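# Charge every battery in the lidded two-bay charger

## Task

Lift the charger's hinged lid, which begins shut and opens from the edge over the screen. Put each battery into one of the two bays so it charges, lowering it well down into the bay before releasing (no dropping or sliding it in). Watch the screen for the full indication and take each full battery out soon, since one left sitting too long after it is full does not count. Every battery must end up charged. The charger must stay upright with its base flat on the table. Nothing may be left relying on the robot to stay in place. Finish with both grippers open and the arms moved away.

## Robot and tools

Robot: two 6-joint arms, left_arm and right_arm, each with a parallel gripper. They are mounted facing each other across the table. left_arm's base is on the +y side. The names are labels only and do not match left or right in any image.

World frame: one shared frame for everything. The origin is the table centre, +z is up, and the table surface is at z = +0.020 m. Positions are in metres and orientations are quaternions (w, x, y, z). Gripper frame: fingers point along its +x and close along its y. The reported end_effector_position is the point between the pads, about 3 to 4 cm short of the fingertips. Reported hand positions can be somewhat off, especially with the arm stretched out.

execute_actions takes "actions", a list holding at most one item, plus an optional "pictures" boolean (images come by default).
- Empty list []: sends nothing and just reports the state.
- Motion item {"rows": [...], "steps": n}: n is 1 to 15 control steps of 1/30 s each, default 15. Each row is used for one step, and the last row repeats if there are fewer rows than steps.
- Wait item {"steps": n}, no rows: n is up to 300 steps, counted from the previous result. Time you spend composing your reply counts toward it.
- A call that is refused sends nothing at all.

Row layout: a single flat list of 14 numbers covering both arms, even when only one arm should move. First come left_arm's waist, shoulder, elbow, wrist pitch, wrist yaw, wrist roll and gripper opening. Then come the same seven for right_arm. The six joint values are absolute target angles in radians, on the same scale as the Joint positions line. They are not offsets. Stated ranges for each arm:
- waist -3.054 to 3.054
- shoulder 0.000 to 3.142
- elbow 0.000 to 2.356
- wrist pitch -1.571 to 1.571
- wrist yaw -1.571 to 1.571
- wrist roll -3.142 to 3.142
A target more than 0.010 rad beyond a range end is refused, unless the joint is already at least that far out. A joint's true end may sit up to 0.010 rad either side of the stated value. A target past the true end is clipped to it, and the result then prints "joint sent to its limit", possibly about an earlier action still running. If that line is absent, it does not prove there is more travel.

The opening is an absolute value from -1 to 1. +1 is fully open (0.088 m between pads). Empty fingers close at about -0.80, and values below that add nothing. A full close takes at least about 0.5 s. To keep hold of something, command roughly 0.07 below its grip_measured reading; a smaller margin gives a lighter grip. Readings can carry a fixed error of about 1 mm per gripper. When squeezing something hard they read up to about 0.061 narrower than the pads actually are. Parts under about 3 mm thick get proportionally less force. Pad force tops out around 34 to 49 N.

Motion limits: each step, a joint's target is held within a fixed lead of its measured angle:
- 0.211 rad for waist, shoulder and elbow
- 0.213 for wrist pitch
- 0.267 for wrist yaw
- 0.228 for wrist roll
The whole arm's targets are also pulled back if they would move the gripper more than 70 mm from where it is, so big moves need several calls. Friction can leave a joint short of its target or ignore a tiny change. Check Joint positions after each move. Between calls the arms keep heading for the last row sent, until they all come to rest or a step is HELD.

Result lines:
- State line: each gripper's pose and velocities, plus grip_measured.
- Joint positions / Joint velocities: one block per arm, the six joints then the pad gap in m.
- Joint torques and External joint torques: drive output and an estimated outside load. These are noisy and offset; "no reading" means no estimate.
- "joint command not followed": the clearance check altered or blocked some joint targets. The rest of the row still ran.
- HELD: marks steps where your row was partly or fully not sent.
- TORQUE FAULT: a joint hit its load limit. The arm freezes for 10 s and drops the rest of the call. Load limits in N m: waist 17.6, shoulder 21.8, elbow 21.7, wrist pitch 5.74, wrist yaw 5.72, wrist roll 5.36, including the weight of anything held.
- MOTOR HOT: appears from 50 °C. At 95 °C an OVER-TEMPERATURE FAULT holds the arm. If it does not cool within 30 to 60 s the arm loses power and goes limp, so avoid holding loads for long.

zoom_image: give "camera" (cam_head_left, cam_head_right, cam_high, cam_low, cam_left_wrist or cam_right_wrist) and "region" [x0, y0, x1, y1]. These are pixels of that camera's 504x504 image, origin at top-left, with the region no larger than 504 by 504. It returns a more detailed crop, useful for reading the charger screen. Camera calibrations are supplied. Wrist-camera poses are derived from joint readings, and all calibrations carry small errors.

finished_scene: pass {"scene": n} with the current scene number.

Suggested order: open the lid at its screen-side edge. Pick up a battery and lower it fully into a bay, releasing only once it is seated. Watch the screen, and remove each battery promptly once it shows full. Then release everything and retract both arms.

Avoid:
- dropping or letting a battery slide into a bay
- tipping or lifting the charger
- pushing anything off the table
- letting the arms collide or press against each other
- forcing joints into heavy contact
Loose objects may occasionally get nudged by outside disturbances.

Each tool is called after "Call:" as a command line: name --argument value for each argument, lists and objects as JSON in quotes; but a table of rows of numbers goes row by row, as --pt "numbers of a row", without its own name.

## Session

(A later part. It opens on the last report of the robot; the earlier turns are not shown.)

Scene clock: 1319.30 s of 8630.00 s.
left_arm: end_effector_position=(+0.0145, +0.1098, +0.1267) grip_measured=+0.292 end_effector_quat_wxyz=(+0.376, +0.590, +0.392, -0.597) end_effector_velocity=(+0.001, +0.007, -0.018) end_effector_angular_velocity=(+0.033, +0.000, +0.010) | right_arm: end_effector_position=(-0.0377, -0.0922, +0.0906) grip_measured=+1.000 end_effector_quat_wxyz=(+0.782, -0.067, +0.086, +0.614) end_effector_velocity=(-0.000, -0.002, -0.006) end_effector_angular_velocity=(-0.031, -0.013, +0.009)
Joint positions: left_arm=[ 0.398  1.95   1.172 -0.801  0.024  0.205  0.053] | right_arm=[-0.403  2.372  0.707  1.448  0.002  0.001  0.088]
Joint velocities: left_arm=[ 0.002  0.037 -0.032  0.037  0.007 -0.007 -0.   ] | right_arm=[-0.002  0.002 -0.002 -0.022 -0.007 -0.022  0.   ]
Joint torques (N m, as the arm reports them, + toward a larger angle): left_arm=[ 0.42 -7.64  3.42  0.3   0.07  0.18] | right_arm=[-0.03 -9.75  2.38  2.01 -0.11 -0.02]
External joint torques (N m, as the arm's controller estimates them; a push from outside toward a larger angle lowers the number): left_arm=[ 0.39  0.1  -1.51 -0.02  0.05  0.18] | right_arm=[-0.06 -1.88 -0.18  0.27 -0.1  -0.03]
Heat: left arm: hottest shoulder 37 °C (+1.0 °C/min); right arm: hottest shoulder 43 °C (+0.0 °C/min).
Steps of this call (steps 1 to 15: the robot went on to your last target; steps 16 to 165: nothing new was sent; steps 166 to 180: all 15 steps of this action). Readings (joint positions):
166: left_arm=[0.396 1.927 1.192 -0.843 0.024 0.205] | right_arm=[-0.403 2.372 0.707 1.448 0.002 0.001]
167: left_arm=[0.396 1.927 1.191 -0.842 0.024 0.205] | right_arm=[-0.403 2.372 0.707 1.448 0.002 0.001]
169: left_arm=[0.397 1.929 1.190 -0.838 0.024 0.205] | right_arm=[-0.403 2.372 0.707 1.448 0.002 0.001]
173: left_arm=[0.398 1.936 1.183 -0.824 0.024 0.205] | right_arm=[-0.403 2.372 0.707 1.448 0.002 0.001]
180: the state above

Call:
execute_actions --actions '[{"rows":[[0.4015,1.965,1.1632,-0.7912,0.026,0.208,0.225,-0.403,2.36,0.7,1.45,0,0,1],[0.4015,1.967,1.1615,-0.7875,0.026,0.208,0.225,-0.403,2.36,0.7,1.45,0,0,1],[0.4015,1.969,1.1597,-0.7837,0.026,0.208,0.225,-0.403,2.36,0.7,1.45,0,0,1],[0.4015,1.971,1.158,-0.78,0.026,0.208,0.225,-0.403,2.36,0.7,1.45,0,0,1],[0.4015,1.973,1.1562,-0.7762,0.026,0.208,0.225,-0.403,2.36,0.7,1.45,0,0,1],[0.4015,1.975,1.1544,-0.7724,0.026,0.208,0.225,-0.403,2.36,0.7,1.45,0,0,1],[0.4015,1.977,1.1527,-0.7687,0.026,0.208,0.225,-0.403,2.36,0.7,1.45,0,0,1],[0.4015,1.979,1.151,-0.765,0.026,0.208,0.225,-0.403,2.36,0.7,1.45,0,0,1],[0.4015,1.981,1.1492,-0.7612,0.026,0.208,0.225,-0.403,2.36,0.7,1.45,0,0,1],[0.4015,1.983,1.1474,-0.7574,0.026,0.208,0.225,-0.403,2.36,0.7,1.45,0,0,1],[0.4015,1.985,1.1457,-0.7537,0.026,0.208,0.225,-0.403,2.36,0.7,1.45,0,0,1],[0.4015,1.986,1.1448,-0.752,0.026,0.208,0.225,-0.403,2.36,0.7,1.45,0,0,1]],"steps":15}]' --pictures false

Call:
execute_actions --actions '[{"steps":30}]'

Call:
zoom_image --camera "cam_right_wrist" --region '[225, 120, 285, 160]'

Scene clock: 1325.60 s of 8630.00 s.
left_arm: end_effector_position=(+0.0144, +0.1100, +0.1147) grip_measured=+0.292 end_effector_quat_wxyz=(+0.376, +0.590, +0.392, -0.598) end_effector_velocity=(+0.002, +0.009, -0.009) end_effector_angular_velocity=(+0.039, -0.016, -0.010) | right_arm: end_effector_position=(-0.0377, -0.0922, +0.0906) grip_measured=+1.000 end_effector_quat_wxyz=(+0.782, -0.067, +0.086, +0.614) end_effector_velocity=(+0.000, +0.000, +0.004) end_effector_angular_velocity=(+0.010, -0.011, -0.003)
Joint positions: left_arm=[ 0.398  1.974  1.151 -0.755  0.024  0.205  0.053] | right_arm=[-0.403  2.372  0.707  1.448  0.002  0.001  0.088]
Joint velocities: left_arm=[-0.002  0.017 -0.017 -0.007 -0.007  0.007 -0.   ] | right_arm=[ 0.002 -0.007 -0.002  0.007  0.007 -0.007  0.   ]
Joint torques (N m, as the arm reports them, + toward a larger angle): left_arm=[ 0.47 -7.56  3.16  0.26  0.08  0.16] | right_arm=[-0.03 -9.75  2.39  2.01 -0.1  -0.02]
External joint torques (N m, as the arm's controller estimates them; a push from outside toward a larger angle lowers the number): left_arm=[ 0.4   0.12 -1.53 -0.03  0.07  0.16] | right_arm=[-0.07 -1.72 -0.27  0.23 -0.1  -0.03]
Heat: left arm: hottest shoulder 37 °C (+1.0 °C/min); right arm: hottest shoulder 43 °C (+0.0 °C/min).
Steps of this call (steps 1 to 15: the robot went on to your last target; steps 16 to 174: nothing new was sent; steps 175 to 189: all 15 steps of this action). Readings (joint positions):
175: left_arm=[0.398 1.952 1.170 -0.797 0.024 0.205] | right_arm=[-0.403 2.372 0.707 1.448 0.002 0.001]
176: left_arm=[0.398 1.952 1.169 -0.795 0.024 0.205] | right_arm=[-0.403 2.372 0.707 1.448 0.002 0.001]
178: left_arm=[0.398 1.954 1.167 -0.790 0.024 0.205] | right_arm=[-0.403 2.372 0.707 1.448 0.002 0.001]
182: left_arm=[0.398 1.962 1.160 -0.775 0.024 0.205] | right_arm=[-0.403 2.372 0.707 1.448 0.002 0.001]
189: the state above

Scene clock: 1326.60 s of 8630.00 s.
left_arm: end_effector_position=(+0.0144, +0.1099, +0.1145) grip_measured=+0.292 end_effector_quat_wxyz=(+0.376, +0.589, +0.392, -0.598) end_effector_velocity=(-0.000, +0.004, -0.001) end_effector_angular_velocity=(+0.010, -0.010, -0.000) | right_arm: end_effector_position=(-0.0377, -0.0922, +0.0906) grip_measured=+1.000 end_effector_quat_wxyz=(+0.782, -0.067, +0.086, +0.614) end_effector_velocity=(+0.002, -0.001, -0.000) end_effector_angular_velocity=(+0.000, -0.009, -0.008)
Joint positions: left_arm=[ 0.398  1.974  1.15  -0.753  0.024  0.205  0.053] | right_arm=[-0.403  2.372  0.707  1.448  0.002  0.001  0.088]
Joint velocities: left_arm=[-0.007 -0.002 -0.007 -0.007 -0.007 -0.007  0.   ] | right_arm=[-0.002  0.002 -0.002  0.007  0.007 -0.007  0.   ]
Joint torques (N m, as the arm reports them, + toward a larger angle): left_arm=[ 0.34 -7.59  3.07  0.28  0.08  0.17] | right_arm=[-0.03 -9.75  2.38  2.01 -0.1  -0.02]
External joint torques (N m, as the arm's controller estimates them; a push from outside toward a larger angle lowers the number): left_arm=[ 0.38 -0.01 -1.64 -0.04  0.06  0.17] | right_arm=[-0.02 -1.78 -0.23  0.24 -0.1  -0.03]
Heat: left arm: hottest shoulder 37 °C (+1.0 °C/min); right arm: hottest shoulder 43 °C (+0.0 °C/min).
Steps of this call (steps 1 to 15: the robot went on to your last target; steps 16 to 30: nothing new was sent). Readings (joint positions):
1: left_arm=[0.398 1.974 1.151 -0.755 0.024 0.205] | right_arm=[-0.403 2.372 0.707 1.448 0.002 0.001]
2: left_arm=[0.398 1.974 1.150 -0.755 0.024 0.205] | right_arm=[-0.403 2.372 0.707 1.448 0.002 0.001]
4: left_arm=[0.398 1.974 1.150 -0.754 0.024 0.205] | right_arm=[-0.403 2.372 0.707 1.448 0.002 0.001]
8: left_arm=[0.398 1.974 1.150 -0.754 0.024 0.205] | right_arm=[-0.403 2.372 0.707 1.448 0.002 0.001]
30: the state above
All arms were judged still, so your last target was given up. Only a new action makes them travel on or press farther. Fingers that are still opening or closing keep moving.
camera_calibration (this result's frames):
cam_left_wrist: T_world_to_cam=[[-0.929962, 0.363404, 0.0557522, -0.0319798], [0.361407, 0.875746, 0.320085, -0.109813], [0.0674953, 0.317816, -0.945747, 0.151354], [0, 0, 0, 1]] pos_world=[-0.000268378, 0.0596875, 0.180075]
cam_right_wrist: T_world_to_cam=[[0.978063, -0.208249, -0.0050544, 0.0299554], [-0.120597, -0.546277, -0.828877, 0.048355], [0.169852, 0.811304, -0.559408, 0.205385], [0, 0, 0, 1]] pos_world=[-0.0583517, -0.133976, 0.155126]

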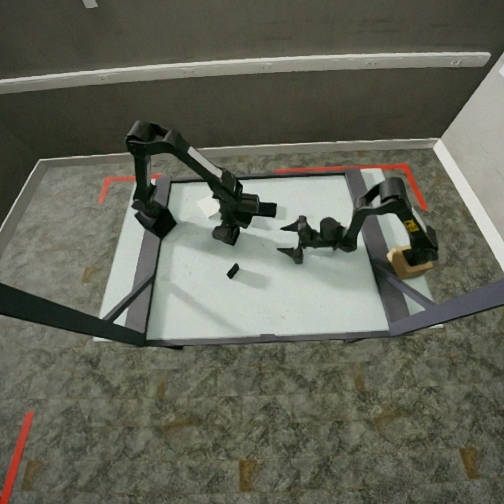

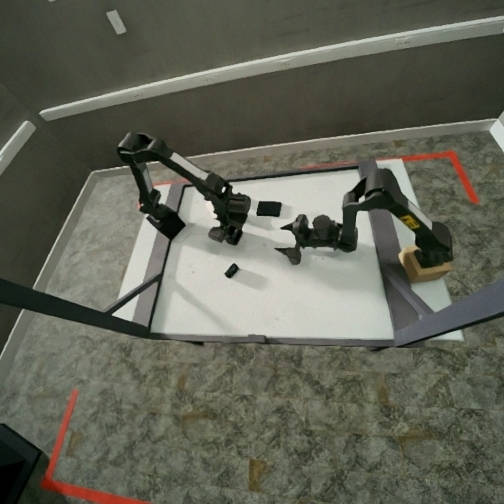

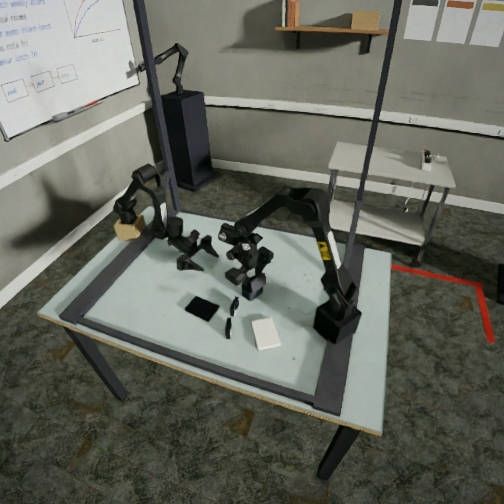

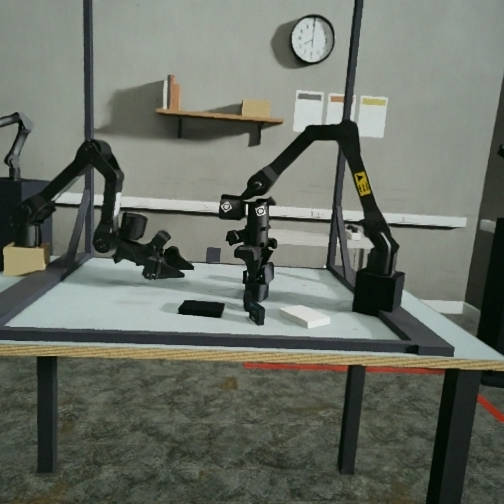

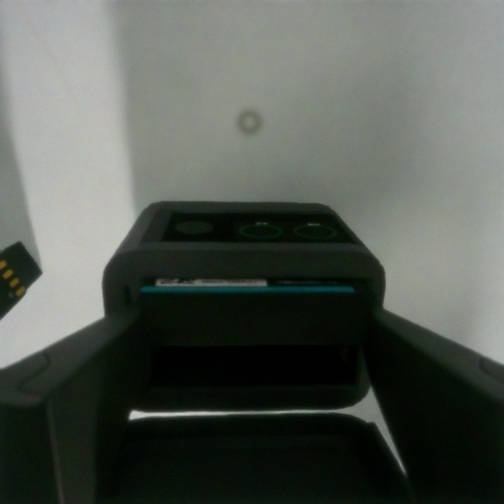

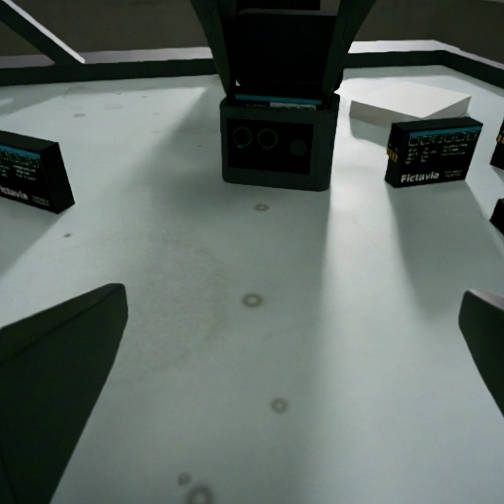

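Region (225, 120, 285, 160) of cam_right_wrist's 504x504 image, scaled by 8.400, with more detail than that image has.

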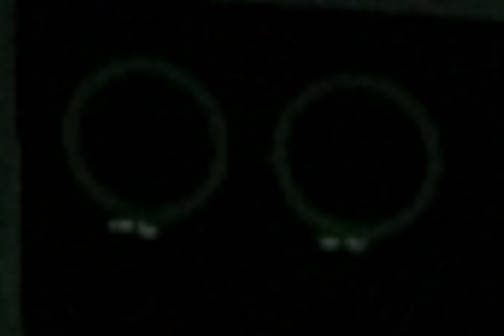

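Not yet seated; a bit lower.

Call:
execute_actions --actions '[{"rows":[[0.4015,1.987,1.144,-0.75,0.026,0.208,0.225,-0.403,2.36,0.7,1.45,0,0,1],[0.4015,1.988,1.143,-0.748,0.026,0.208,0.225,-0.403,2.36,0.7,1.45,0,0,1],[0.4015,1.989,1.142,-0.746,0.026,0.208,0.225,-0.403,2.36,0.7,1.45,0,0,1],[0.4015,1.99,1.1412,-0.744,0.026,0.208,0.225,-0.403,2.36,0.7,1.45,0,0,1]],"steps":15}]' --pictures false

Call:
execute_actions --actions '[{"steps":30}]'

Call:
zoom_image --camera "cam_right_wrist" --region '[225, 120, 285, 160]'

Scene clock: 1329.77 s of 8630.00 s.
left_arm: end_effector_position=(+0.0143, +0.1097, +0.1132) grip_measured=+0.292 end_effector_quat_wxyz=(+0.376, +0.589, +0.392, -0.599) end_effector_velocity=(-0.001, +0.000, +0.003) end_effector_angular_velocity=(-0.004, -0.007, -0.000) | right_arm: end_effector_position=(-0.0377, -0.0922, +0.0906) grip_measured=+1.000 end_effector_quat_wxyz=(+0.782, -0.067, +0.086, +0.614) end_effector_velocity=(-0.000, -0.000, +0.001) end_effector_angular_velocity=(-0.000, +0.009, +0.003)
Joint positions: left_arm=[ 0.398  1.976  1.147 -0.747  0.025  0.205  0.053] | right_arm=[-0.403  2.372  0.707  1.448  0.002  0.001  0.088]
Joint velocities: left_arm=[-0.007 -0.007  0.002 -0.007 -0.007 -0.007 -0.   ] | right_arm=[-0.002 -0.007 -0.002 -0.007 -0.007  0.007  0.   ]
Joint torques (N m, as the arm reports them, + toward a larger angle): left_arm=[ 0.39 -7.22  3.16  0.32  0.05  0.15] | right_arm=[-0.03 -9.75  2.38  2.02 -0.1  -0.02]
External joint torques (N m, as the arm's controller estimates them; a push from outside toward a larger angle lowers the number): left_arm=[ 0.44  0.44 -1.6   0.    0.02  0.15] | right_arm=[ 0.01 -1.74 -0.25  0.23 -0.11 -0.03]
Heat: left arm: hottest shoulder 37 °C (+1.0 °C/min); right arm: hottest shoulder 43 °C (+0.0 °C/min).
Steps of this call (steps 1 to 80: nothing new was sent; steps 81 to 95: all 15 steps of this action). Readings (joint positions):
81: left_arm=[0.398 1.975 1.149 -0.753 0.024 0.205] | right_arm=[-0.403 2.372 0.707 1.448 0.002 0.001]
82: left_arm=[0.398 1.975 1.149 -0.752 0.024 0.205] | right_arm=[-0.403 2.372 0.707 1.448 0.002 0.001]
84: left_arm=[0.398 1.976 1.148 -0.750 0.024 0.205] | right_arm=[-0.403 2.372 0.707 1.448 0.002 0.001]
88: left_arm=[0.398 1.976 1.147 -0.747 0.025 0.205] | right_arm=[-0.403 2.372 0.707 1.448 0.002 0.001]
95: the state above

Scene clock: 1330.77 s of 8630.00 s.
left_arm: end_effector_position=(+0.0143, +0.1097, +0.1132) grip_measured=+0.292 end_effector_quat_wxyz=(+0.376, +0.589, +0.392, -0.599) end_effector_velocity=(+0.001, +0.002, +0.000) end_effector_angular_velocity=(+0.006, -0.009, +0.019) | right_arm: end_effector_position=(-0.0377, -0.0922, +0.0906) grip_measured=+1.000 end_effector_quat_wxyz=(+0.782, -0.067, +0.086, +0.614) end_effector_velocity=(-0.002, -0.000, -0.001) end_effector_angular_velocity=(-0.008, -0.001, +0.021)
Joint positions: left_arm=[ 0.398  1.976  1.147 -0.747  0.025  0.205  0.053] | right_arm=[-0.403  2.372  0.707  1.448  0.002  0.001  0.088]
Joint velocities: left_arm=[-0.002 -0.002 -0.002 -0.007 -0.007 -0.022 -0.   ] | right_arm=[-0.002 -0.002 -0.002 -0.007 -0.022 -0.007  0.   ]
Joint torques (N m, as the arm reports them, + toward a larger angle): left_arm=[ 0.35 -7.15  3.12  0.35  0.06  0.16] | right_arm=[-0.03 -9.75  2.37  2.01 -0.11 -0.02]
External joint torques (N m, as the arm's controller estimates them; a push from outside toward a larger angle lowers the number): left_arm=[ 0.34  0.51 -1.64  0.02  0.04  0.16] | right_arm=[ 0.01 -1.74 -0.24  0.23 -0.11 -0.03]
Heat: left arm: hottest shoulder 36 °C (-1.0 °C/min); right arm: hottest shoulder 43 °C (+0.0 °C/min).
Steps of this call (steps 1 to 15: the robot went on to your last target; steps 16 to 30: nothing new was sent). Readings (joint positions):
1: left_arm=[0.398 1.976 1.147 -0.747 0.025 0.205] | right_arm=[-0.403 2.372 0.707 1.448 0.002 0.001]
2: left_arm=[0.398 1.976 1.147 -0.747 0.025 0.205] | right_arm=[-0.403 2.372 0.707 1.448 0.002 0.001]
4: left_arm=[0.398 1.976 1.147 -0.747 0.025 0.205] | right_arm=[-0.403 2.372 0.707 1.448 0.002 0.001]
8: left_arm=[0.398 1.976 1.147 -0.747 0.025 0.205] | right_arm=[-0.403 2.372 0.707 1.448 0.002 0.001]
30: the state above
All arms were judged still, so your last target was given up. Only a new action makes them travel on or press farther. Fingers that are still opening or closing keep moving.
camera_calibration (this result's frames):
cam_left_wrist: T_world_to_cam=[[-0.929924, 0.36348, 0.0558944, -0.03196], [0.36163, 0.876196, 0.318598, -0.109096], [0.0668296, 0.316485, -0.946241, 0.150418], [0, 0, 0, 1]] pos_world=[-0.000320544, 0.059601, 0.178875]
cam_right_wrist: T_world_to_cam=[[0.978063, -0.208249, -0.0050544, 0.0299554], [-0.120597, -0.546277, -0.828877, 0.048355], [0.169852, 0.811304, -0.559408, 0.205385], [0, 0, 0, 1]] pos_world=[-0.0583517, -0.133976, 0.155126]

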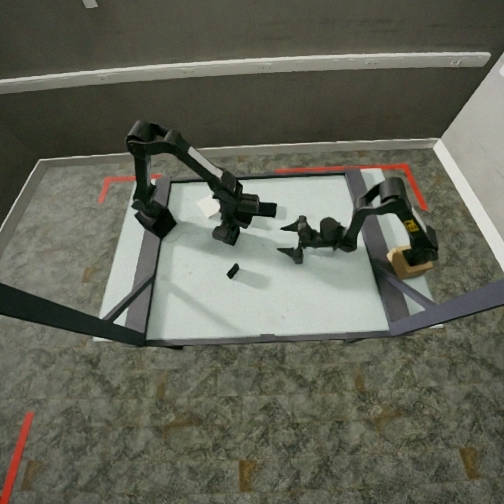

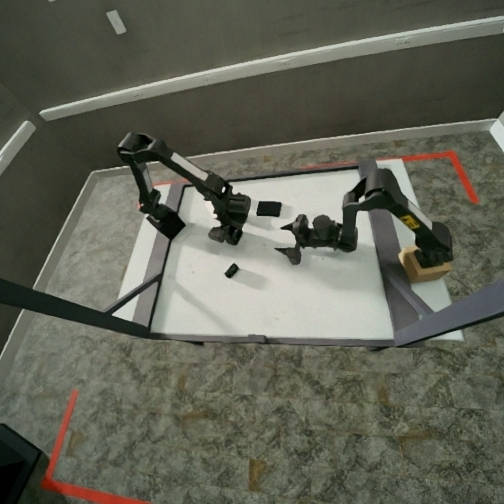

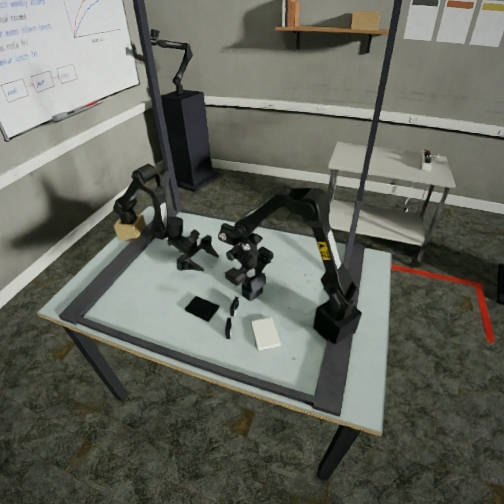

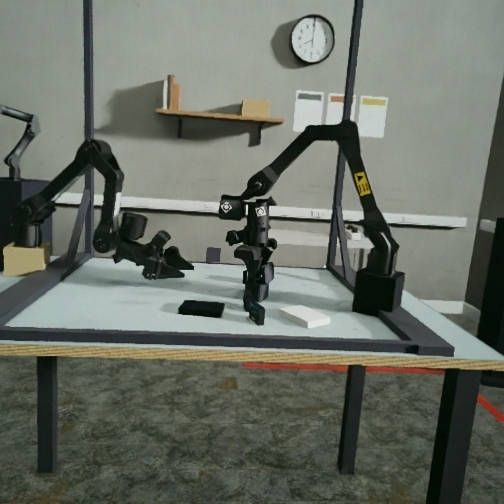

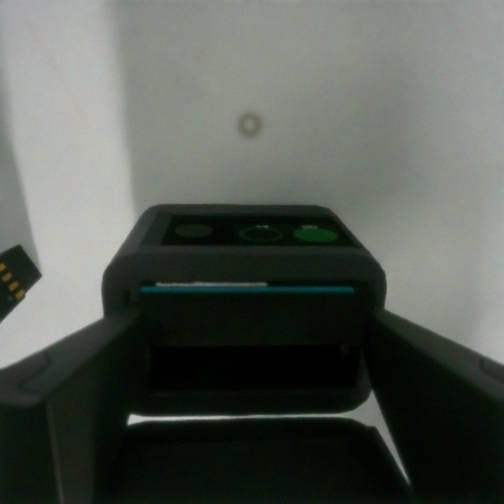

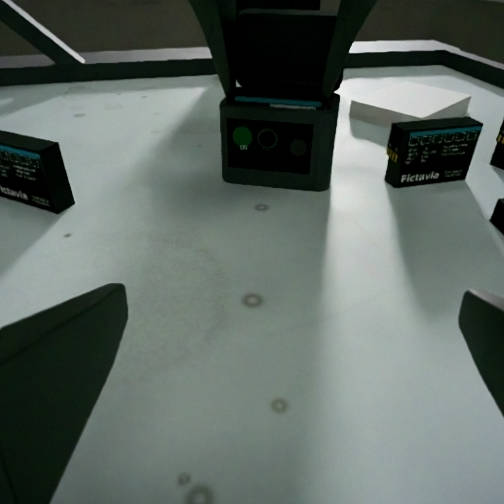

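Region (225, 120, 285, 160) of cam_right_wrist's 504x504 image, scaled by 8.400, with more detail than that image has.

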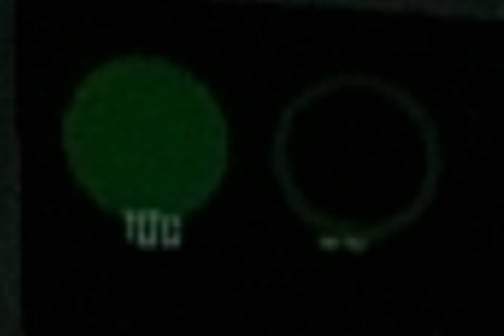

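Already full (100). Lift.

Call:
execute_actions --actions '[{"rows":[[0.398,1.96,1.156,-0.75,0.026,0.208,0.225,-0.403,2.36,0.7,1.45,0,0,1],[0.398,1.9567,1.159,-0.756,0.026,0.208,0.225,-0.403,2.36,0.7,1.45,0,0,1],[0.398,1.9534,1.162,-0.762,0.026,0.208,0.225,-0.403,2.36,0.7,1.45,0,0,1],[0.398,1.95,1.165,-0.768,0.026,0.208,0.225,-0.403,2.36,0.7,1.45,0,0,1],[0.398,1.9468,1.168,-0.774,0.026,0.208,0.225,-0.403,2.36,0.7,1.45,0,0,1],[0.398,1.9435,1.171,-0.78,0.026,0.208,0.225,-0.403,2.36,0.7,1.45,0,0,1],[0.398,1.94,1.174,-0.787,0.026,0.208,0.225,-0.403,2.36,0.7,1.45,0,0,1],[0.398,1.937,1.177,-0.793,0.026,0.208,0.225,-0.403,2.36,0.7,1.45,0,0,1],[0.398,1.9336,1.18,-0.799,0.026,0.208,0.225,-0.403,2.36,0.7,1.45,0,0,1],[0.398,1.93,1.183,-0.805,0.026,0.208,0.225,-0.403,2.36,0.7,1.45,0,0,1],[0.398,1.927,1.186,-0.811,0.026,0.208,0.225,-0.403,2.36,0.7,1.45,0,0,1],[0.398,1.9237,1.189,-0.817,0.026,0.208,0.225,-0.403,2.36,0.7,1.45,0,0,1],[0.398,1.92,1.192,-0.823,0.026,0.208,0.225,-0.403,2.36,0.7,1.45,0,0,1],[0.398,1.916,1.1955,-0.831,0.026,0.208,0.225,-0.403,2.36,0.7,1.45,0,0,1]],"steps":15}]' --pictures false

Scene clock: 1335.93 s of 8630.00 s.
left_arm: end_effector_position=(+0.0143, +0.1094, +0.1322) grip_measured=+0.292 end_effector_quat_wxyz=(+0.376, +0.589, +0.392, -0.598) end_effector_velocity=(+0.002, -0.003, +0.042) end_effector_angular_velocity=(-0.031, -0.016, -0.010) | right_arm: end_effector_position=(-0.0377, -0.0922, +0.0906) grip_measured=+1.000 end_effector_quat_wxyz=(+0.782, -0.067, +0.086, +0.614) end_effector_velocity=(-0.002, +0.001, +0.004) end_effector_angular_velocity=(+0.011, -0.005, +0.021)
Joint positions: left_arm=[ 0.398  1.939  1.181 -0.819  0.025  0.205  0.053] | right_arm=[-0.403  2.372  0.707  1.448  0.002  0.001  0.088]
Joint velocities: left_arm=[-0.002 -0.09   0.061 -0.125 -0.022  0.007 -0.   ] | right_arm=[-0.002 -0.007 -0.002  0.007 -0.022 -0.007  0.   ]
Joint torques (N m, as the arm reports them, + toward a larger angle): left_arm=[ -0.07 -10.72   4.89   0.17   0.06   0.15] | right_arm=[-0.02 -9.76  2.37  2.01 -0.11 -0.02]
External joint torques (N m, as the arm's controller estimates them; a push from outside toward a larger angle lowers the number): left_arm=[-0.08 -3.36  0.06 -0.15  0.05  0.15] | right_arm=[ 0.02 -1.7  -0.28  0.22 -0.11 -0.03]
Heat: left arm: hottest shoulder 36 °C (-1.0 °C/min); right arm: hottest shoulder 43 °C (+0.0 °C/min).
Steps of this call (steps 1 to 140: nothing new was sent; steps 141 to 155: all 15 steps of this action). Readings (joint positions):
141: left_arm=[0.398 1.976 1.147 -0.747 0.025 0.205] | right_arm=[-0.403 2.372 0.707 1.448 0.002 0.001]
142: left_arm=[0.398 1.976 1.147 -0.747 0.025 0.205] | right_arm=[-0.403 2.372 0.707 1.448 0.002 0.001]
144: left_arm=[0.398 1.976 1.151 -0.754 0.025 0.205] | right_arm=[-0.403 2.372 0.707 1.448 0.002 0.001]
148: left_arm=[0.398 1.966 1.161 -0.776 0.025 0.205] | right_arm=[-0.403 2.372 0.707 1.448 0.002 0.001]
155: the state above

Call:
execute_actions --actions '[{"rows":[[0.398,1.912,1.199,-0.839,0.026,0.208,0.225,-0.403,2.36,0.7,1.45,0,0,1],[0.398,1.908,1.203,-0.846,0.026,0.208,0.225,-0.403,2.36,0.7,1.45,0,0,1],[0.398,1.904,1.207,-0.854,0.026,0.208,0.225,-0.403,2.36,0.7,1.45,0,0,1],[0.398,1.9,1.211,-0.862,0.026,0.208,0.225,-0.403,2.36,0.7,1.45,0,0,1],[0.398,1.896,1.2145,-0.87,0.026,0.208,0.225,-0.403,2.36,0.7,1.45,0,0,1],[0.398,1.892,1.218,-0.877,0.026,0.208,0.225,-0.403,2.36,0.7,1.45,0,0,1],[0.398,1.888,1.222,-0.885,0.026,0.208,0.225,-0.403,2.36,0.7,1.45,0,0,1],[0.398,1.884,1.226,-0.893,0.026,0.208,0.225,-0.403,2.36,0.7,1.45,0,0,1],[0.398,1.88,1.232,-0.903,0.026,0.208,0.225,-0.403,2.36,0.7,1.45,0,0,1],[0.398,1.88,1.245,-0.915,0.026,0.208,0.225,-0.403,2.36,0.7,1.45,0,0,1],[0.398,1.89,1.265,-0.93,0.026,0.208,0.225,-0.403,2.36,0.7,1.45,0,0,1],[0.398,1.905,1.285,-0.945,0.026,0.208,0.225,-0.403,2.36,0.7,1.45,0,0,1],[0.398,1.92,1.305,-0.96,0.026,0.208,0.225,-0.403,2.36,0.7,1.45,0,0,1],[0.398,1.93,1.325,-0.97,0.026,0.208,0.225,-0.403,2.36,0.7,1.45,0,0,1],[0.398,1.933,1.335,-0.977,0.026,0.208,0.225,-0.403,2.36,0.7,1.45,0,0,1]],"steps":15}]' --pictures false

Call:
execute_actions --actions '[{"rows":[[0.39,1.933,1.335,-0.977,0.026,0.208,0.225,-0.403,2.36,0.7,1.45,0,0,1],[0.37,1.933,1.335,-0.977,0.026,0.208,0.225,-0.403,2.36,0.7,1.45,0,0,1],[0.34,1.933,1.335,-0.977,0.026,0.208,0.225,-0.403,2.36,0.7,1.45,0,0,1],[0.3,1.933,1.335,-0.977,0.026,0.208,0.225,-0.403,2.36,0.7,1.45,0,0,1],[0.26,1.933,1.335,-0.977,0.026,0.208,0.225,-0.403,2.36,0.7,1.45,0,0,1],[0.22,1.933,1.335,-0.977,0.026,0.208,0.225,-0.403,2.36,0.7,1.45,0,0,1],[0.18,1.933,1.335,-0.977,0.026,0.18,0.225,-0.403,2.36,0.7,1.45,0,0,1],[0.14,1.933,1.335,-0.977,0.026,0.15,0.225,-0.403,2.36,0.7,1.45,0,0,1],[0.1,1.933,1.335,-0.977,0.026,0.12,0.225,-0.403,2.36,0.7,1.45,0,0,1],[0.06,1.933,1.335,-0.977,0.026,0.09,0.225,-0.403,2.36,0.7,1.45,0,0,1],[0.02,1.933,1.335,-0.977,0.026,0.06,0.225,-0.403,2.36,0.7,1.45,0,0,1],[-0.02,1.933,1.335,-0.977,0.026,0.03,0.225,-0.403,2.36,0.7,1.45,0,0,1],[-0.06,1.933,1.335,-0.977,0.026,0,0.225,-0.403,2.36,0.7,1.45,0,0,1],[-0.1,1.933,1.335,-0.977,0.026,0,0.225,-0.403,2.36,0.7,1.45,0,0,1],[-0.14,1.933,1.335,-0.977,0.026,0,0.225,-0.403,2.36,0.7,1.45,0,0,1]],"steps":15}]' --pictures false

Call:
execute_actions --actions '[{"rows":[[-0.18,1.94,1.33,-0.97,0.026,0,0.225,-0.403,2.36,0.7,1.45,0,0,1],[-0.22,1.95,1.323,-0.957,0.026,0,0.225,-0.403,2.36,0.7,1.45,0,0,1],[-0.26,1.962,1.316,-0.94,0.026,0,0.225,-0.403,2.36,0.7,1.45,0,0,1],[-0.3,1.974,1.309,-0.922,0.026,0,0.225,-0.403,2.36,0.7,1.45,0,0,1],[-0.34,1.986,1.302,-0.904,0.026,0,0.225,-0.403,2.36,0.7,1.45,0,0,1],[-0.375,1.998,1.295,-0.886,0.026,0,0.225,-0.403,2.36,0.7,1.45,0,0,1],[-0.405,2.01,1.288,-0.867,0.026,0,0.225,-0.403,2.36,0.7,1.45,0,0,1],[-0.43,2.022,1.281,-0.848,0.026,0,0.225,-0.403,2.36,0.7,1.45,0,0,1],[-0.445,2.034,1.274,-0.829,0.026,0,0.225,-0.403,2.36,0.7,1.45,0,0,1],[-0.45,2.046,1.268,-0.811,0.026,0,0.225,-0.403,2.36,0.7,1.45,0,0,1],[-0.45,2.056,1.263,-0.796,0.026,0,0.225,-0.403,2.36,0.7,1.45,0,0,1],[-0.45,2.064,1.258,-0.783,0.026,0,0.225,-0.403,2.36,0.7,1.45,0,0,1],[-0.45,2.07,1.254,-0.773,0.026,0,0.225,-0.403,2.36,0.7,1.45,0,0,1],[-0.45,2.075,1.251,-0.765,0.026,0,0.225,-0.403,2.36,0.7,1.45,0,0,1],[-0.45,2.079,1.248,-0.758,0.026,0,0.225,-0.403,2.36,0.7,1.45,0,0,1]],"steps":15}]' --pictures false

Call:
execute_actions --actions '[{"rows":[[-0.45,2.081,1.2465,-0.754,0.026,0,0.225,-0.403,2.36,0.7,1.45,0,0,1],[-0.45,2.083,1.2447,-0.75,0.026,0,0.225,-0.403,2.36,0.7,1.45,0,0,1],[-0.45,2.085,1.243,-0.7465,0.026,0,0.225,-0.403,2.36,0.7,1.45,0,0,1],[-0.45,2.0865,1.2415,-0.7437,0.026,0,0.225,-0.403,2.36,0.7,1.45,0,0,1],[-0.45,2.088,1.24,-0.741,0.026,0,0.225,-0.403,2.36,0.7,1.45,0,0,1],[-0.45,2.0895,1.239,-0.738,0.026,0,0.225,-0.403,2.36,0.7,1.45,0,0,1],[-0.45,2.091,1.2375,-0.735,0.026,0,0.225,-0.403,2.36,0.7,1.45,0,0,1],[-0.45,2.092,1.2365,-0.7335,0.026,0,0.225,-0.403,2.36,0.7,1.45,0,0,1],[-0.45,2.093,1.2357,-0.7315,0.026,0,0.225,-0.403,2.36,0.7,1.45,0,0,1],[-0.45,2.094,1.2348,-0.73,0.026,0,0.225,-0.403,2.36,0.7,1.45,0,0,1],[-0.45,2.095,1.234,-0.728,0.026,0,0.225,-0.403,2.36,0.7,1.45,0,0,1],[-0.45,2.096,1.233,-0.726,0.026,0,0.225,-0.403,2.36,0.7,1.45,0,0,1],[-0.45,2.097,1.232,-0.724,0.026,0,0.225,-0.403,2.36,0.7,1.45,0,0,1],[-0.45,2.098,1.231,-0.722,0.026,0,0.225,-0.403,2.36,0.7,1.45,0,0,1]],"steps":15}]' --pictures false

Call:
execute_actions --actions '[{"steps":10}]'

Scene clock: 1353.67 s of 8630.00 s.
left_arm: end_effector_position=(+0.0124, +0.1012, +0.1660) grip_measured=+0.292 end_effector_quat_wxyz=(+0.377, +0.588, +0.390, -0.600) end_effector_velocity=(-0.025, -0.102, +0.087) end_effector_angular_velocity=(-0.201, +0.052, +0.005) | right_arm: end_effector_position=(-0.0377, -0.0922, +0.0906) grip_measured=+1.000 end_effector_quat_wxyz=(+0.782, -0.067, +0.086, +0.614) end_effector_velocity=(+0.000, +0.001, +0.003) end_effector_angular_velocity=(+0.008, -0.019, +0.019)
Joint positions: left_arm=[ 0.398  1.909  1.287 -0.951  0.025  0.205  0.053] | right_arm=[-0.403  2.372  0.707  1.448  0.002  0.001  0.088]
Joint velocities: left_arm=[-0.002  0.085  0.491 -0.198  0.007 -0.007 -0.   ] | right_arm=[-0.007 -0.002  0.002  0.007 -0.022 -0.022  0.   ]
Joint torques (N m, as the arm reports them, + toward a larger angle): left_arm=[-0.14 -7.26  5.07  0.14  0.08  0.15] | right_arm=[-0.03 -9.75  2.39  2.01 -0.11 -0.02]
External joint torques (N m, as the arm's controller estimates them; a push from outside toward a larger angle lowers the number): left_arm=[-0.09  0.38 -0.17 -0.21  0.05  0.14] | right_arm=[ 0.   -1.74 -0.25  0.23 -0.11 -0.03]
Heat: left arm: hottest shoulder 39 °C (+2.0 °C/min); right arm: hottest shoulder 43 °C (+0.0 °C/min).
Steps of this call (steps 1 to 30: the robot went on to your last target; steps 31 to 517: nothing new was sent; steps 518 to 532: all 15 steps of this action). Readings (joint positions):
518: left_arm=[0.398 1.933 1.187 -0.831 0.025 0.205] | right_arm=[-0.403 2.372 0.707 1.448 0.002 0.001]
519: left_arm=[0.398 1.932 1.188 -0.835 0.025 0.205] | right_arm=[-0.403 2.372 0.707 1.448 0.002 0.001]
521: left_arm=[0.398 1.928 1.193 -0.845 0.025 0.205] | right_arm=[-0.403 2.372 0.707 1.448 0.002 0.001]
525: left_arm=[0.398 1.912 1.208 -0.873 0.025 0.205] | right_arm=[-0.403 2.372 0.707 1.448 0.002 0.001]
532: the state above

Scene clock: 1354.17 s of 8630.00 s.
left_arm: end_effector_position=(-0.1251, +0.1599, +0.1709) grip_measured=+0.292 end_effector_quat_wxyz=(+0.294, +0.635, +0.308, -0.644) end_effector_velocity=(-0.318, +0.255, +0.001) end_effector_angular_velocity=(+0.008, -0.033, -0.791) | right_arm: end_effector_position=(-0.0377, -0.0922, +0.0906) grip_measured=+1.000 end_effector_quat_wxyz=(+0.782, -0.067, +0.086, +0.614) end_effector_velocity=(-0.002, -0.000, -0.002) end_effector_angular_velocity=(-0.017, +0.002, +0.021)
Joint positions: left_arm=[-0.039  1.923  1.328 -0.974  0.024  0.035  0.053] | right_arm=[-0.403  2.372  0.707  1.448  0.002  0.001  0.088]
Joint velocities: left_arm=[-1.179 -0.002  0.002 -0.022 -0.022 -0.388 -0.   ] | right_arm=[-0.002 -0.007 -0.002 -0.022 -0.022 -0.007  0.   ]
Joint torques (N m, as the arm reports them, + toward a larger angle): left_arm=[-0.38 -7.76  4.95  0.04  0.07 -0.08] | right_arm=[-0.03 -9.75  2.38  2.01 -0.1  -0.02]
External joint torques (N m, as the arm's controller estimates them; a push from outside toward a larger angle lowers the number): left_arm=[-0.34  0.15 -0.09 -0.18  0.06 -0.06] | right_arm=[-0.08 -1.78 -0.22  0.25 -0.09 -0.03]
Heat: left arm: hottest shoulder 39 °C (+2.0 °C/min); right arm: hottest shoulder 43 °C (+0.0 °C/min).
Steps of this call (steps 1 to 15: all 15 steps of this action). Readings (joint positions):
1: left_arm=[0.398 1.912 1.302 -0.956 0.025 0.205] | right_arm=[-0.403 2.372 0.707 1.448 0.002 0.001]
2: left_arm=[0.396 1.913 1.313 -0.960 0.025 0.205] | right_arm=[-0.403 2.372 0.707 1.448 0.002 0.001]
4: left_arm=[0.376 1.915 1.324 -0.968 0.023 0.205] | right_arm=[-0.403 2.372 0.707 1.448 0.002 0.001]
8: left_arm=[0.247 1.921 1.327 -0.972 0.021 0.192] | right_arm=[-0.403 2.372 0.707 1.448 0.002 0.001]
15: the state above

Scene clock: 1354.67 s of 8630.00 s.
left_arm: end_effector_position=(-0.2235, +0.2666, +0.1116) grip_measured=+0.292 end_effector_quat_wxyz=(+0.163, +0.686, +0.185, -0.684) end_effector_velocity=(+0.011, -0.007, -0.095) end_effector_angular_velocity=(-0.012, -0.055, +0.053) | right_arm: end_effector_position=(-0.0377, -0.0922, +0.0906) grip_measured=+1.000 end_effector_quat_wxyz=(+0.782, -0.067, +0.086, +0.614) end_effector_velocity=(+0.002, -0.001, -0.001) end_effector_angular_velocity=(-0.008, -0.004, +0.001)
Joint positions: left_arm=[-0.452  2.055  1.261 -0.786  0.029  0.004  0.053] | right_arm=[-0.403  2.372  0.707  1.448  0.002  0.001  0.088]
Joint velocities: left_arm=[ 0.017  0.198 -0.129  0.286 -0.037 -0.037  0.   ] | right_arm=[-0.007 -0.002 -0.002 -0.007 -0.007 -0.007  0.   ]
Joint torques (N m, as the arm reports them, + toward a larger angle): left_arm=[ 0.35 -8.55  3.67  0.33 -0.1  -0.06] | right_arm=[-0.02 -9.75  2.38  2.01 -0.11 -0.02]
External joint torques (N m, as the arm's controller estimates them; a push from outside toward a larger angle lowers the number): left_arm=[ 0.27  0.27 -1.49 -0.03 -0.11 -0.06] | right_arm=[ 0.05 -1.8  -0.22  0.25 -0.11 -0.03]
Heat: left arm: hottest shoulder 39 °C (+2.0 °C/min); right arm: hottest shoulder 43 °C (+0.0 °C/min).
Steps of this call (steps 1 to 15: all 15 steps of this action). Readings (joint positions):
1: left_arm=[-0.079 1.924 1.328 -0.974 0.024 0.025] | right_arm=[-0.403 2.372 0.707 1.448 0.002 0.001]
2: left_arm=[-0.118 1.926 1.328 -0.972 0.024 0.018] | right_arm=[-0.403 2.372 0.707 1.448 0.002 0.001]
4: left_arm=[-0.198 1.936 1.327 -0.952 0.024 0.011] | right_arm=[-0.403 2.372 0.707 1.448 0.002 0.001]
8: left_arm=[-0.352 1.978 1.307 -0.890 0.025 0.005] | right_arm=[-0.403 2.372 0.707 1.448 0.002 0.001]
15: the state above

Scene clock: 1355.17 s of 8630.00 s.
left_arm: end_effector_position=(-0.2240, +0.2656, +0.0969) grip_measured=+0.292 end_effector_quat_wxyz=(+0.165, +0.684, +0.185, -0.686) end_effector_velocity=(+0.007, +0.001, -0.001) end_effector_angular_velocity=(-0.011, -0.026, +0.005) | right_arm: end_effector_position=(-0.0377, -0.0922, +0.0906) grip_measured=+1.000 end_effector_quat_wxyz=(+0.782, -0.067, +0.086, +0.614) end_effector_velocity=(-0.000, -0.002, -0.000) end_effector_angular_velocity=(-0.005, +0.010, +0.003)
Joint positions: left_arm=[-0.451  2.084  1.238 -0.728  0.028  0.003  0.053] | right_arm=[-0.403  2.372  0.707  1.448  0.002  0.001  0.088]
Joint velocities: left_arm=[-0.002 -0.007 -0.017 -0.007 -0.022 -0.007 -0.   ] | right_arm=[-0.002 -0.007 -0.007 -0.007 -0.007  0.007  0.   ]
Joint torques (N m, as the arm reports them, + toward a larger angle): left_arm=[ 0.17 -7.91  3.04  0.38 -0.09 -0.08] | right_arm=[-0.03 -9.76  2.38  2.01 -0.1  -0.02]
External joint torques (N m, as the arm's controller estimates them; a push from outside toward a larger angle lowers the number): left_arm=[ 0.21  0.73 -1.82  0.01 -0.1  -0.08] | right_arm=[ 0.01 -1.75 -0.23  0.24 -0.11 -0.03]
Heat: left arm: hottest shoulder 39 °C (+2.0 °C/min); right arm: hottest shoulder 43 °C (+0.0 °C/min).
Steps of this call (steps 1 to 15: all 15 steps of this action). Readings (joint positions):
1: left_arm=[-0.451 2.061 1.257 -0.777 0.029 0.004] | right_arm=[-0.403 2.372 0.707 1.448 0.002 0.001]
2: left_arm=[-0.451 2.066 1.254 -0.769 0.028 0.004] | right_arm=[-0.403 2.372 0.707 1.448 0.002 0.001]
4: left_arm=[-0.451 2.071 1.250 -0.758 0.028 0.003] | right_arm=[-0.403 2.372 0.707 1.448 0.002 0.001]
8: left_arm=[-0.451 2.076 1.245 -0.742 0.028 0.003] | right_arm=[-0.403 2.372 0.707 1.448 0.002 0.001]
15: the state above

Scene clock: 1355.50 s of 8630.00 s.
left_arm: end_effector_position=(-0.2246, +0.2653, +0.0968) grip_measured=+0.292 end_effector_quat_wxyz=(+0.165, +0.683, +0.185, -0.687) end_effector_velocity=(+0.004, +0.004, +0.000) end_effector_angular_velocity=(+0.017, -0.016, -0.010) | right_arm: end_effector_position=(-0.0377, -0.0922, +0.0906) grip_measured=+1.000 end_effector_quat_wxyz=(+0.782, -0.067, +0.086, +0.614) end_effector_velocity=(+0.002, +0.000, +0.000) end_effector_angular_velocity=(-0.004, -0.008, -0.008)
Joint positions: left_arm=[-0.451  2.084  1.237 -0.724  0.028  0.003  0.053] | right_arm=[-0.403  2.372  0.707  1.448  0.002  0.001  0.088]
Joint velocities: left_arm=[-0.002 -0.002 -0.002 -0.022  0.007  0.007 -0.   ] | right_arm=[-0.002 -0.002  0.002 -0.007  0.007 -0.007  0.   ]
Joint torques (N m, as the arm reports them, + toward a larger angle): left_arm=[ 0.19 -8.04  2.95  0.32 -0.08 -0.04] | right_arm=[-0.02 -9.75  2.38  2.02 -0.11 -0.02]
External joint torques (N m, as the arm's controller estimates them; a push from outside toward a larger angle lowers the number): left_arm=[ 0.19  0.26 -1.68  0.02 -0.09 -0.04] | right_arm=[-0.01 -1.71 -0.28  0.23 -0.11 -0.03]
Heat: left arm: hottest shoulder 39 °C (+2.0 °C/min); right arm: hottest shoulder 43 °C (+0.0 °C/min).
Steps of this call (steps 1 to 10: the robot went on to your last target). Readings (joint positions):
1: left_arm=[-0.451 2.084 1.237 -0.726 0.028 0.003] | right_arm=[-0.403 2.372 0.707 1.448 0.002 0.001]
2: left_arm=[-0.451 2.084 1.237 -0.725 0.028 0.003] | right_arm=[-0.403 2.372 0.707 1.448 0.002 0.001]
4: left_arm=[-0.451 2.084 1.237 -0.724 0.028 0.003] | right_arm=[-0.403 2.372 0.707 1.448 0.002 0.001]
8: left_arm=[-0.451 2.084 1.237 -0.724 0.028 0.003] | right_arm=[-0.403 2.372 0.707 1.448 0.002 0.001]
10: the state above
camera_calibration (this result's frames):
cam_left_wrist: T_world_to_cam=[[-0.521793, 0.851048, 0.0587246, -0.347734], [0.817689, 0.479344, 0.318768, 0.0538309], [0.243138, 0.21435, -0.946012, 0.168312], [0, 0, 0, 1]] pos_world=[-0.266385, 0.234057, 0.162486]
cam_right_wrist: T_world_to_cam=[[0.978063, -0.208249, -0.0050544, 0.0299554], [-0.120597, -0.546277, -0.828877, 0.048355], [0.169852, 0.811304, -0.559408, 0.205385], [0, 0, 0, 1]] pos_world=[-0.0583517, -0.133976, 0.155126]

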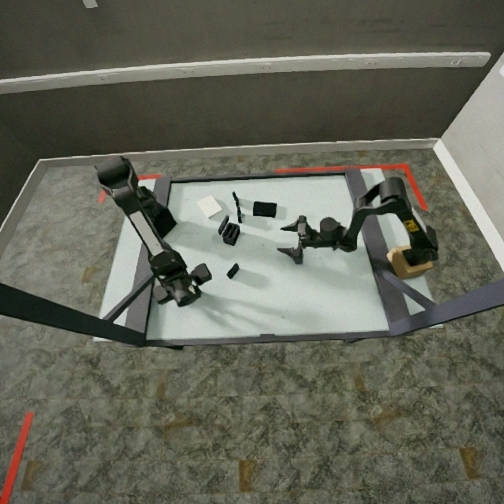

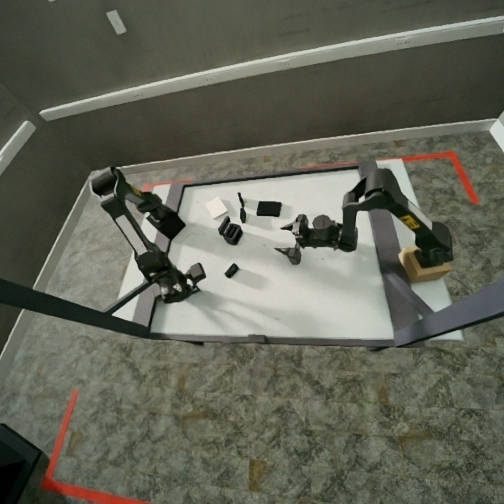

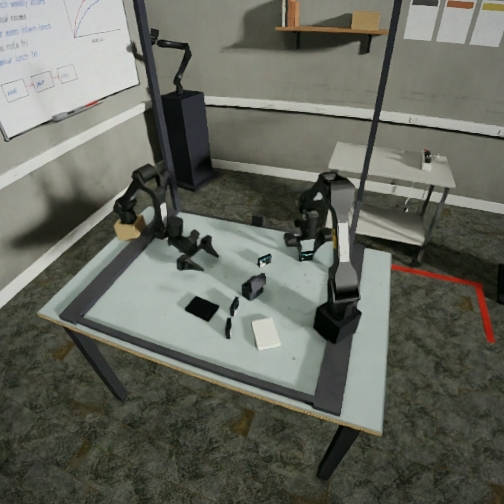

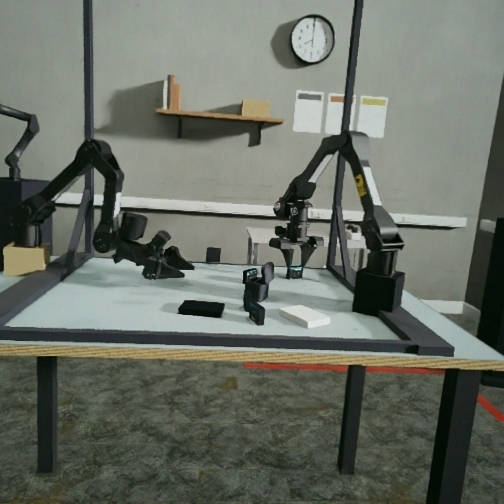

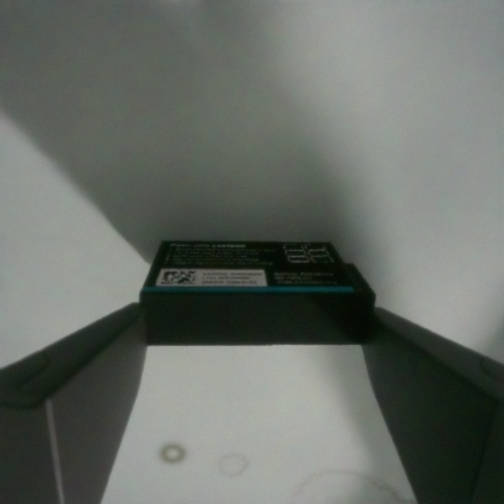

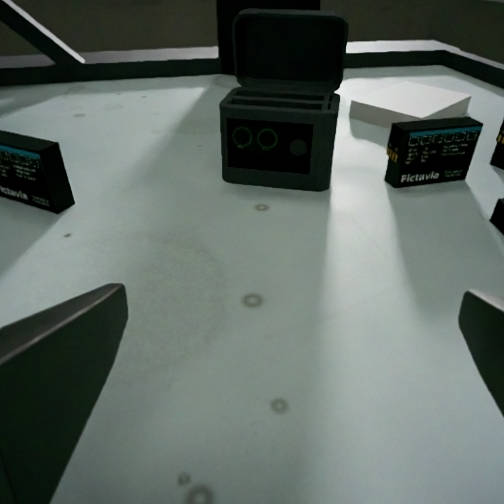

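Call:
execute_actions --actions '[{"rows":[[-0.45,2.094,1.235,-0.724,0.026,0,0.29,-0.403,2.36,0.7,1.45,0,0,1],[-0.45,2.094,1.235,-0.724,0.026,0,0.34,-0.403,2.36,0.7,1.45,0,0,1],[-0.45,2.094,1.235,-0.724,0.026,0,0.42,-0.403,2.36,0.7,1.45,0,0,1],[-0.45,2.094,1.235,-0.724,0.026,0,0.5,-0.403,2.36,0.7,1.45,0,0,1],[-0.45,2.094,1.235,-0.724,0.026,0,0.6,-0.403,2.36,0.7,1.45,0,0,1],[-0.45,2.065,1.247,-0.735,0.026,0,0.6,-0.403,2.36,0.7,1.45,0,0,1],[-0.45,2.05,1.257,-0.76,0.026,0,0.6,-0.403,2.36,0.7,1.45,0,0,1],[-0.45,2.03,1.268,-0.79,0.026,0,0.6,-0.403,2.36,0.7,1.45,0,0,1],[-0.45,2.005,1.28,-0.825,0.026,0,0.6,-0.403,2.36,0.7,1.45,0,0,1],[-0.45,1.98,1.29,-0.86,0.026,0,0.6,-0.403,2.36,0.7,1.45,0,0,1],[-0.45,1.95,1.3,-0.9,0.026,0,0.6,-0.403,2.36,0.7,1.45,0,0,1],[-0.45,1.92,1.31,-0.94,0.026,0,0.6,-0.403,2.36,0.7,1.45,0,0,1],[-0.45,1.89,1.32,-0.97,0.026,0,0.6,-0.403,2.36,0.7,1.45,0,0,1],[-0.45,1.865,1.325,-0.99,0.026,0,0.6,-0.403,2.36,0.7,1.45,0,0,1],[-0.45,1.85,1.33,-1.0,0.026,0,0.6,-0.403,2.36,0.7,1.45,0,0,1]],"steps":15}]' --pictures false

Call:
execute_actions --actions '[{"steps":12}]'

Scene clock: 1361.17 s of 8630.00 s.
left_arm: end_effector_position=(-0.2152, +0.2705, +0.1627) grip_measured=+0.594 end_effector_quat_wxyz=(+0.165, +0.683, +0.185, -0.688) end_effector_velocity=(-0.019, -0.011, +0.367) end_effector_angular_velocity=(-0.297, +0.525, +0.005) | right_arm: end_effector_position=(-0.0377, -0.0921, +0.0906) grip_measured=+1.000 end_effector_quat_wxyz=(+0.782, -0.067, +0.086, +0.614) end_effector_velocity=(-0.005, +0.000, -0.001) end_effector_angular_velocity=(-0.008, -0.004, +0.016)
Joint positions: left_arm=[-0.451  1.929  1.302 -0.943  0.028  0.003  0.068] | right_arm=[-0.403  2.372  0.707  1.448  0.002  0.001  0.088]
Joint velocities: left_arm=[-0.002 -0.911  0.3   -0.608 -0.007 -0.007  0.002] | right_arm=[ 0.007 -0.002 -0.002 -0.007 -0.007 -0.007  0.   ]
Joint torques (N m, as the arm reports them, + toward a larger angle): left_arm=[ 0.23 -9.94  4.89  0.13 -0.09 -0.07] | right_arm=[-0.02 -9.76  2.38  2.02 -0.11 -0.02]
External joint torques (N m, as the arm's controller estimates them; a push from outside toward a larger angle lowers the number): left_arm=[ 0.23 -2.9  -0.06 -0.23 -0.1  -0.07] | right_arm=[-0.06 -1.79 -0.21  0.25 -0.1  -0.03]
Heat: left arm: hottest shoulder 38 °C (+0.0 °C/min); right arm: hottest shoulder 43 °C (+0.0 °C/min).
Steps of this call (steps 1 to 15: the robot went on to your last target; steps 16 to 155: nothing new was sent; steps 156 to 170: all 15 steps of this action). Readings (joint positions):
156: left_arm=[-0.451 2.084 1.237 -0.724 0.028 0.003] | right_arm=[-0.403 2.372 0.707 1.448 0.002 0.001]
157: left_arm=[-0.451 2.084 1.237 -0.724 0.028 0.003] | right_arm=[-0.403 2.372 0.707 1.448 0.002 0.001]
159: left_arm=[-0.451 2.084 1.237 -0.724 0.028 0.003] | right_arm=[-0.403 2.372 0.707 1.448 0.002 0.001]
163: left_arm=[-0.451 2.079 1.243 -0.747 0.028 0.003] | right_arm=[-0.403 2.372 0.707 1.448 0.002 0.001]
170: the state above

Scene clock: 1361.57 s of 8630.00 s.
left_arm: end_effector_position=(-0.2158, +0.2702, +0.1953) grip_measured=+0.597 end_effector_quat_wxyz=(+0.170, +0.664, +0.180, -0.705) end_effector_velocity=(+0.004, +0.000, -0.003) end_effector_angular_velocity=(+0.001, -0.019, -0.004) | right_arm: end_effector_position=(-0.0377, -0.0921, +0.0906) grip_measured=+1.000 end_effector_quat_wxyz=(+0.782, -0.067, +0.086, +0.614) end_effector_velocity=(+0.002, -0.002, -0.004) end_effector_angular_velocity=(-0.023, -0.003, -0.008)
Joint positions: left_arm=[-0.451  1.85   1.331 -0.999  0.028  0.003  0.068] | right_arm=[-0.403  2.372  0.707  1.448  0.002  0.001  0.088]
Joint velocities: left_arm=[ 0.002  0.002 -0.007 -0.007 -0.007  0.007 -0.   ] | right_arm=[-0.002 -0.002 -0.002 -0.022  0.007 -0.007  0.   ]
Joint torques (N m, as the arm reports them, + toward a larger angle): left_arm=[ 0.14 -8.65  4.4   0.25 -0.09 -0.05] | right_arm=[-0.03 -9.75  2.38  2.01 -0.1  -0.01]
External joint torques (N m, as the arm's controller estimates them; a push from outside toward a larger angle lowers the number): left_arm=[ 0.1  -1.19 -1.03 -0.15 -0.09 -0.05] | right_arm=[-0.06 -1.79 -0.24  0.25 -0.1  -0.02]
Heat: left arm: hottest shoulder 38 °C (+0.0 °C/min); right arm: hottest shoulder 43 °C (+0.0 °C/min).
Steps of this call (steps 1 to 12: the robot went on to your last target). Readings (joint positions):
1: left_arm=[-0.451 1.902 1.311 -0.961 0.028 0.003] | right_arm=[-0.403 2.372 0.707 1.448 0.002 0.001]
2: left_arm=[-0.451 1.880 1.319 -0.971 0.028 0.003] | right_arm=[-0.403 2.372 0.707 1.448 0.002 0.001]
4: left_arm=[-0.451 1.854 1.330 -0.983 0.028 0.003] | right_arm=[-0.403 2.372 0.707 1.448 0.002 0.001]
8: left_arm=[-0.451 1.850 1.331 -0.997 0.028 0.003] | right_arm=[-0.403 2.372 0.707 1.448 0.002 0.001]
12: the state above
camera_calibration (this result's frames):
cam_left_wrist: T_world_to_cam=[[-0.51901, 0.852581, 0.0611094, -0.353327], [0.831322, 0.486852, 0.268103, 0.0237249], [0.198829, 0.18995, -0.96145, 0.258323], [0, 0, 0, 1]] pos_world=[-0.254465, 0.240621, 0.263595]
cam_right_wrist: T_world_to_cam=[[0.978063, -0.208247, -0.00504376, 0.0299545], [-0.120522, -0.54597, -0.829091, 0.0484829], [0.169902, 0.811511, -0.559092, 0.205408], [0, 0, 0, 1]] pos_world=[-0.0583533, -0.133982, 0.155189]

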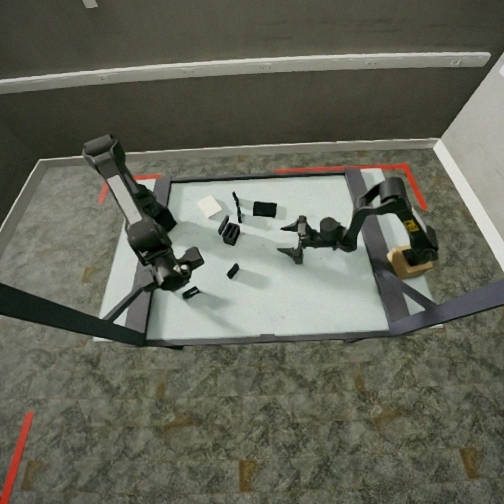

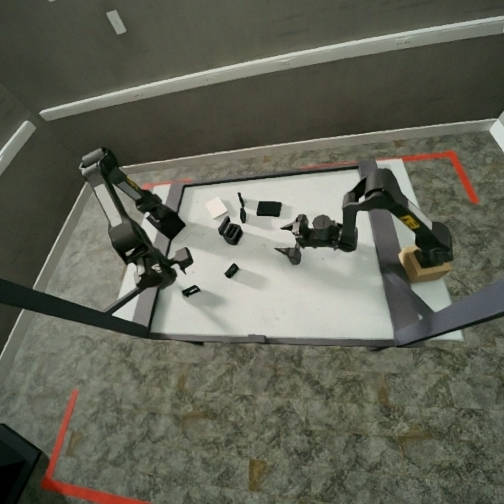

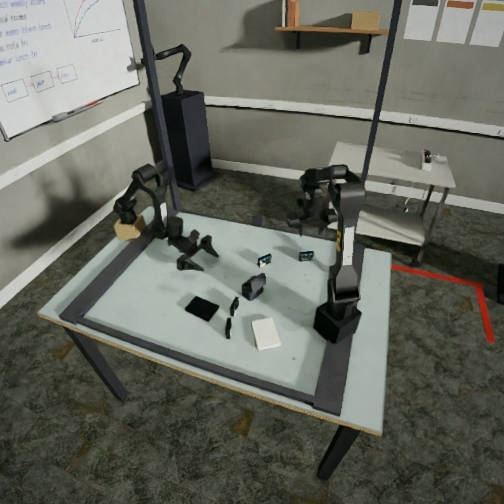

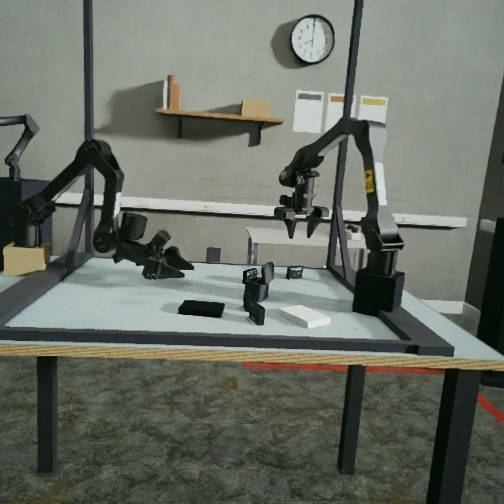

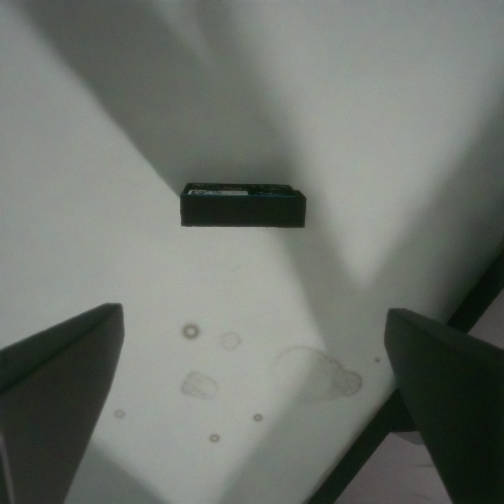

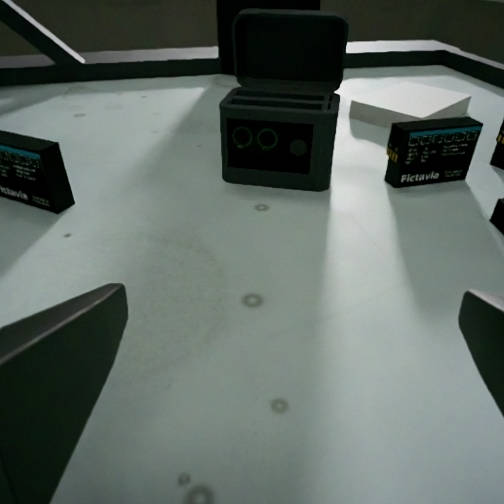

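Call:
finished_scene --scene 2

The scene is finished: the task was done.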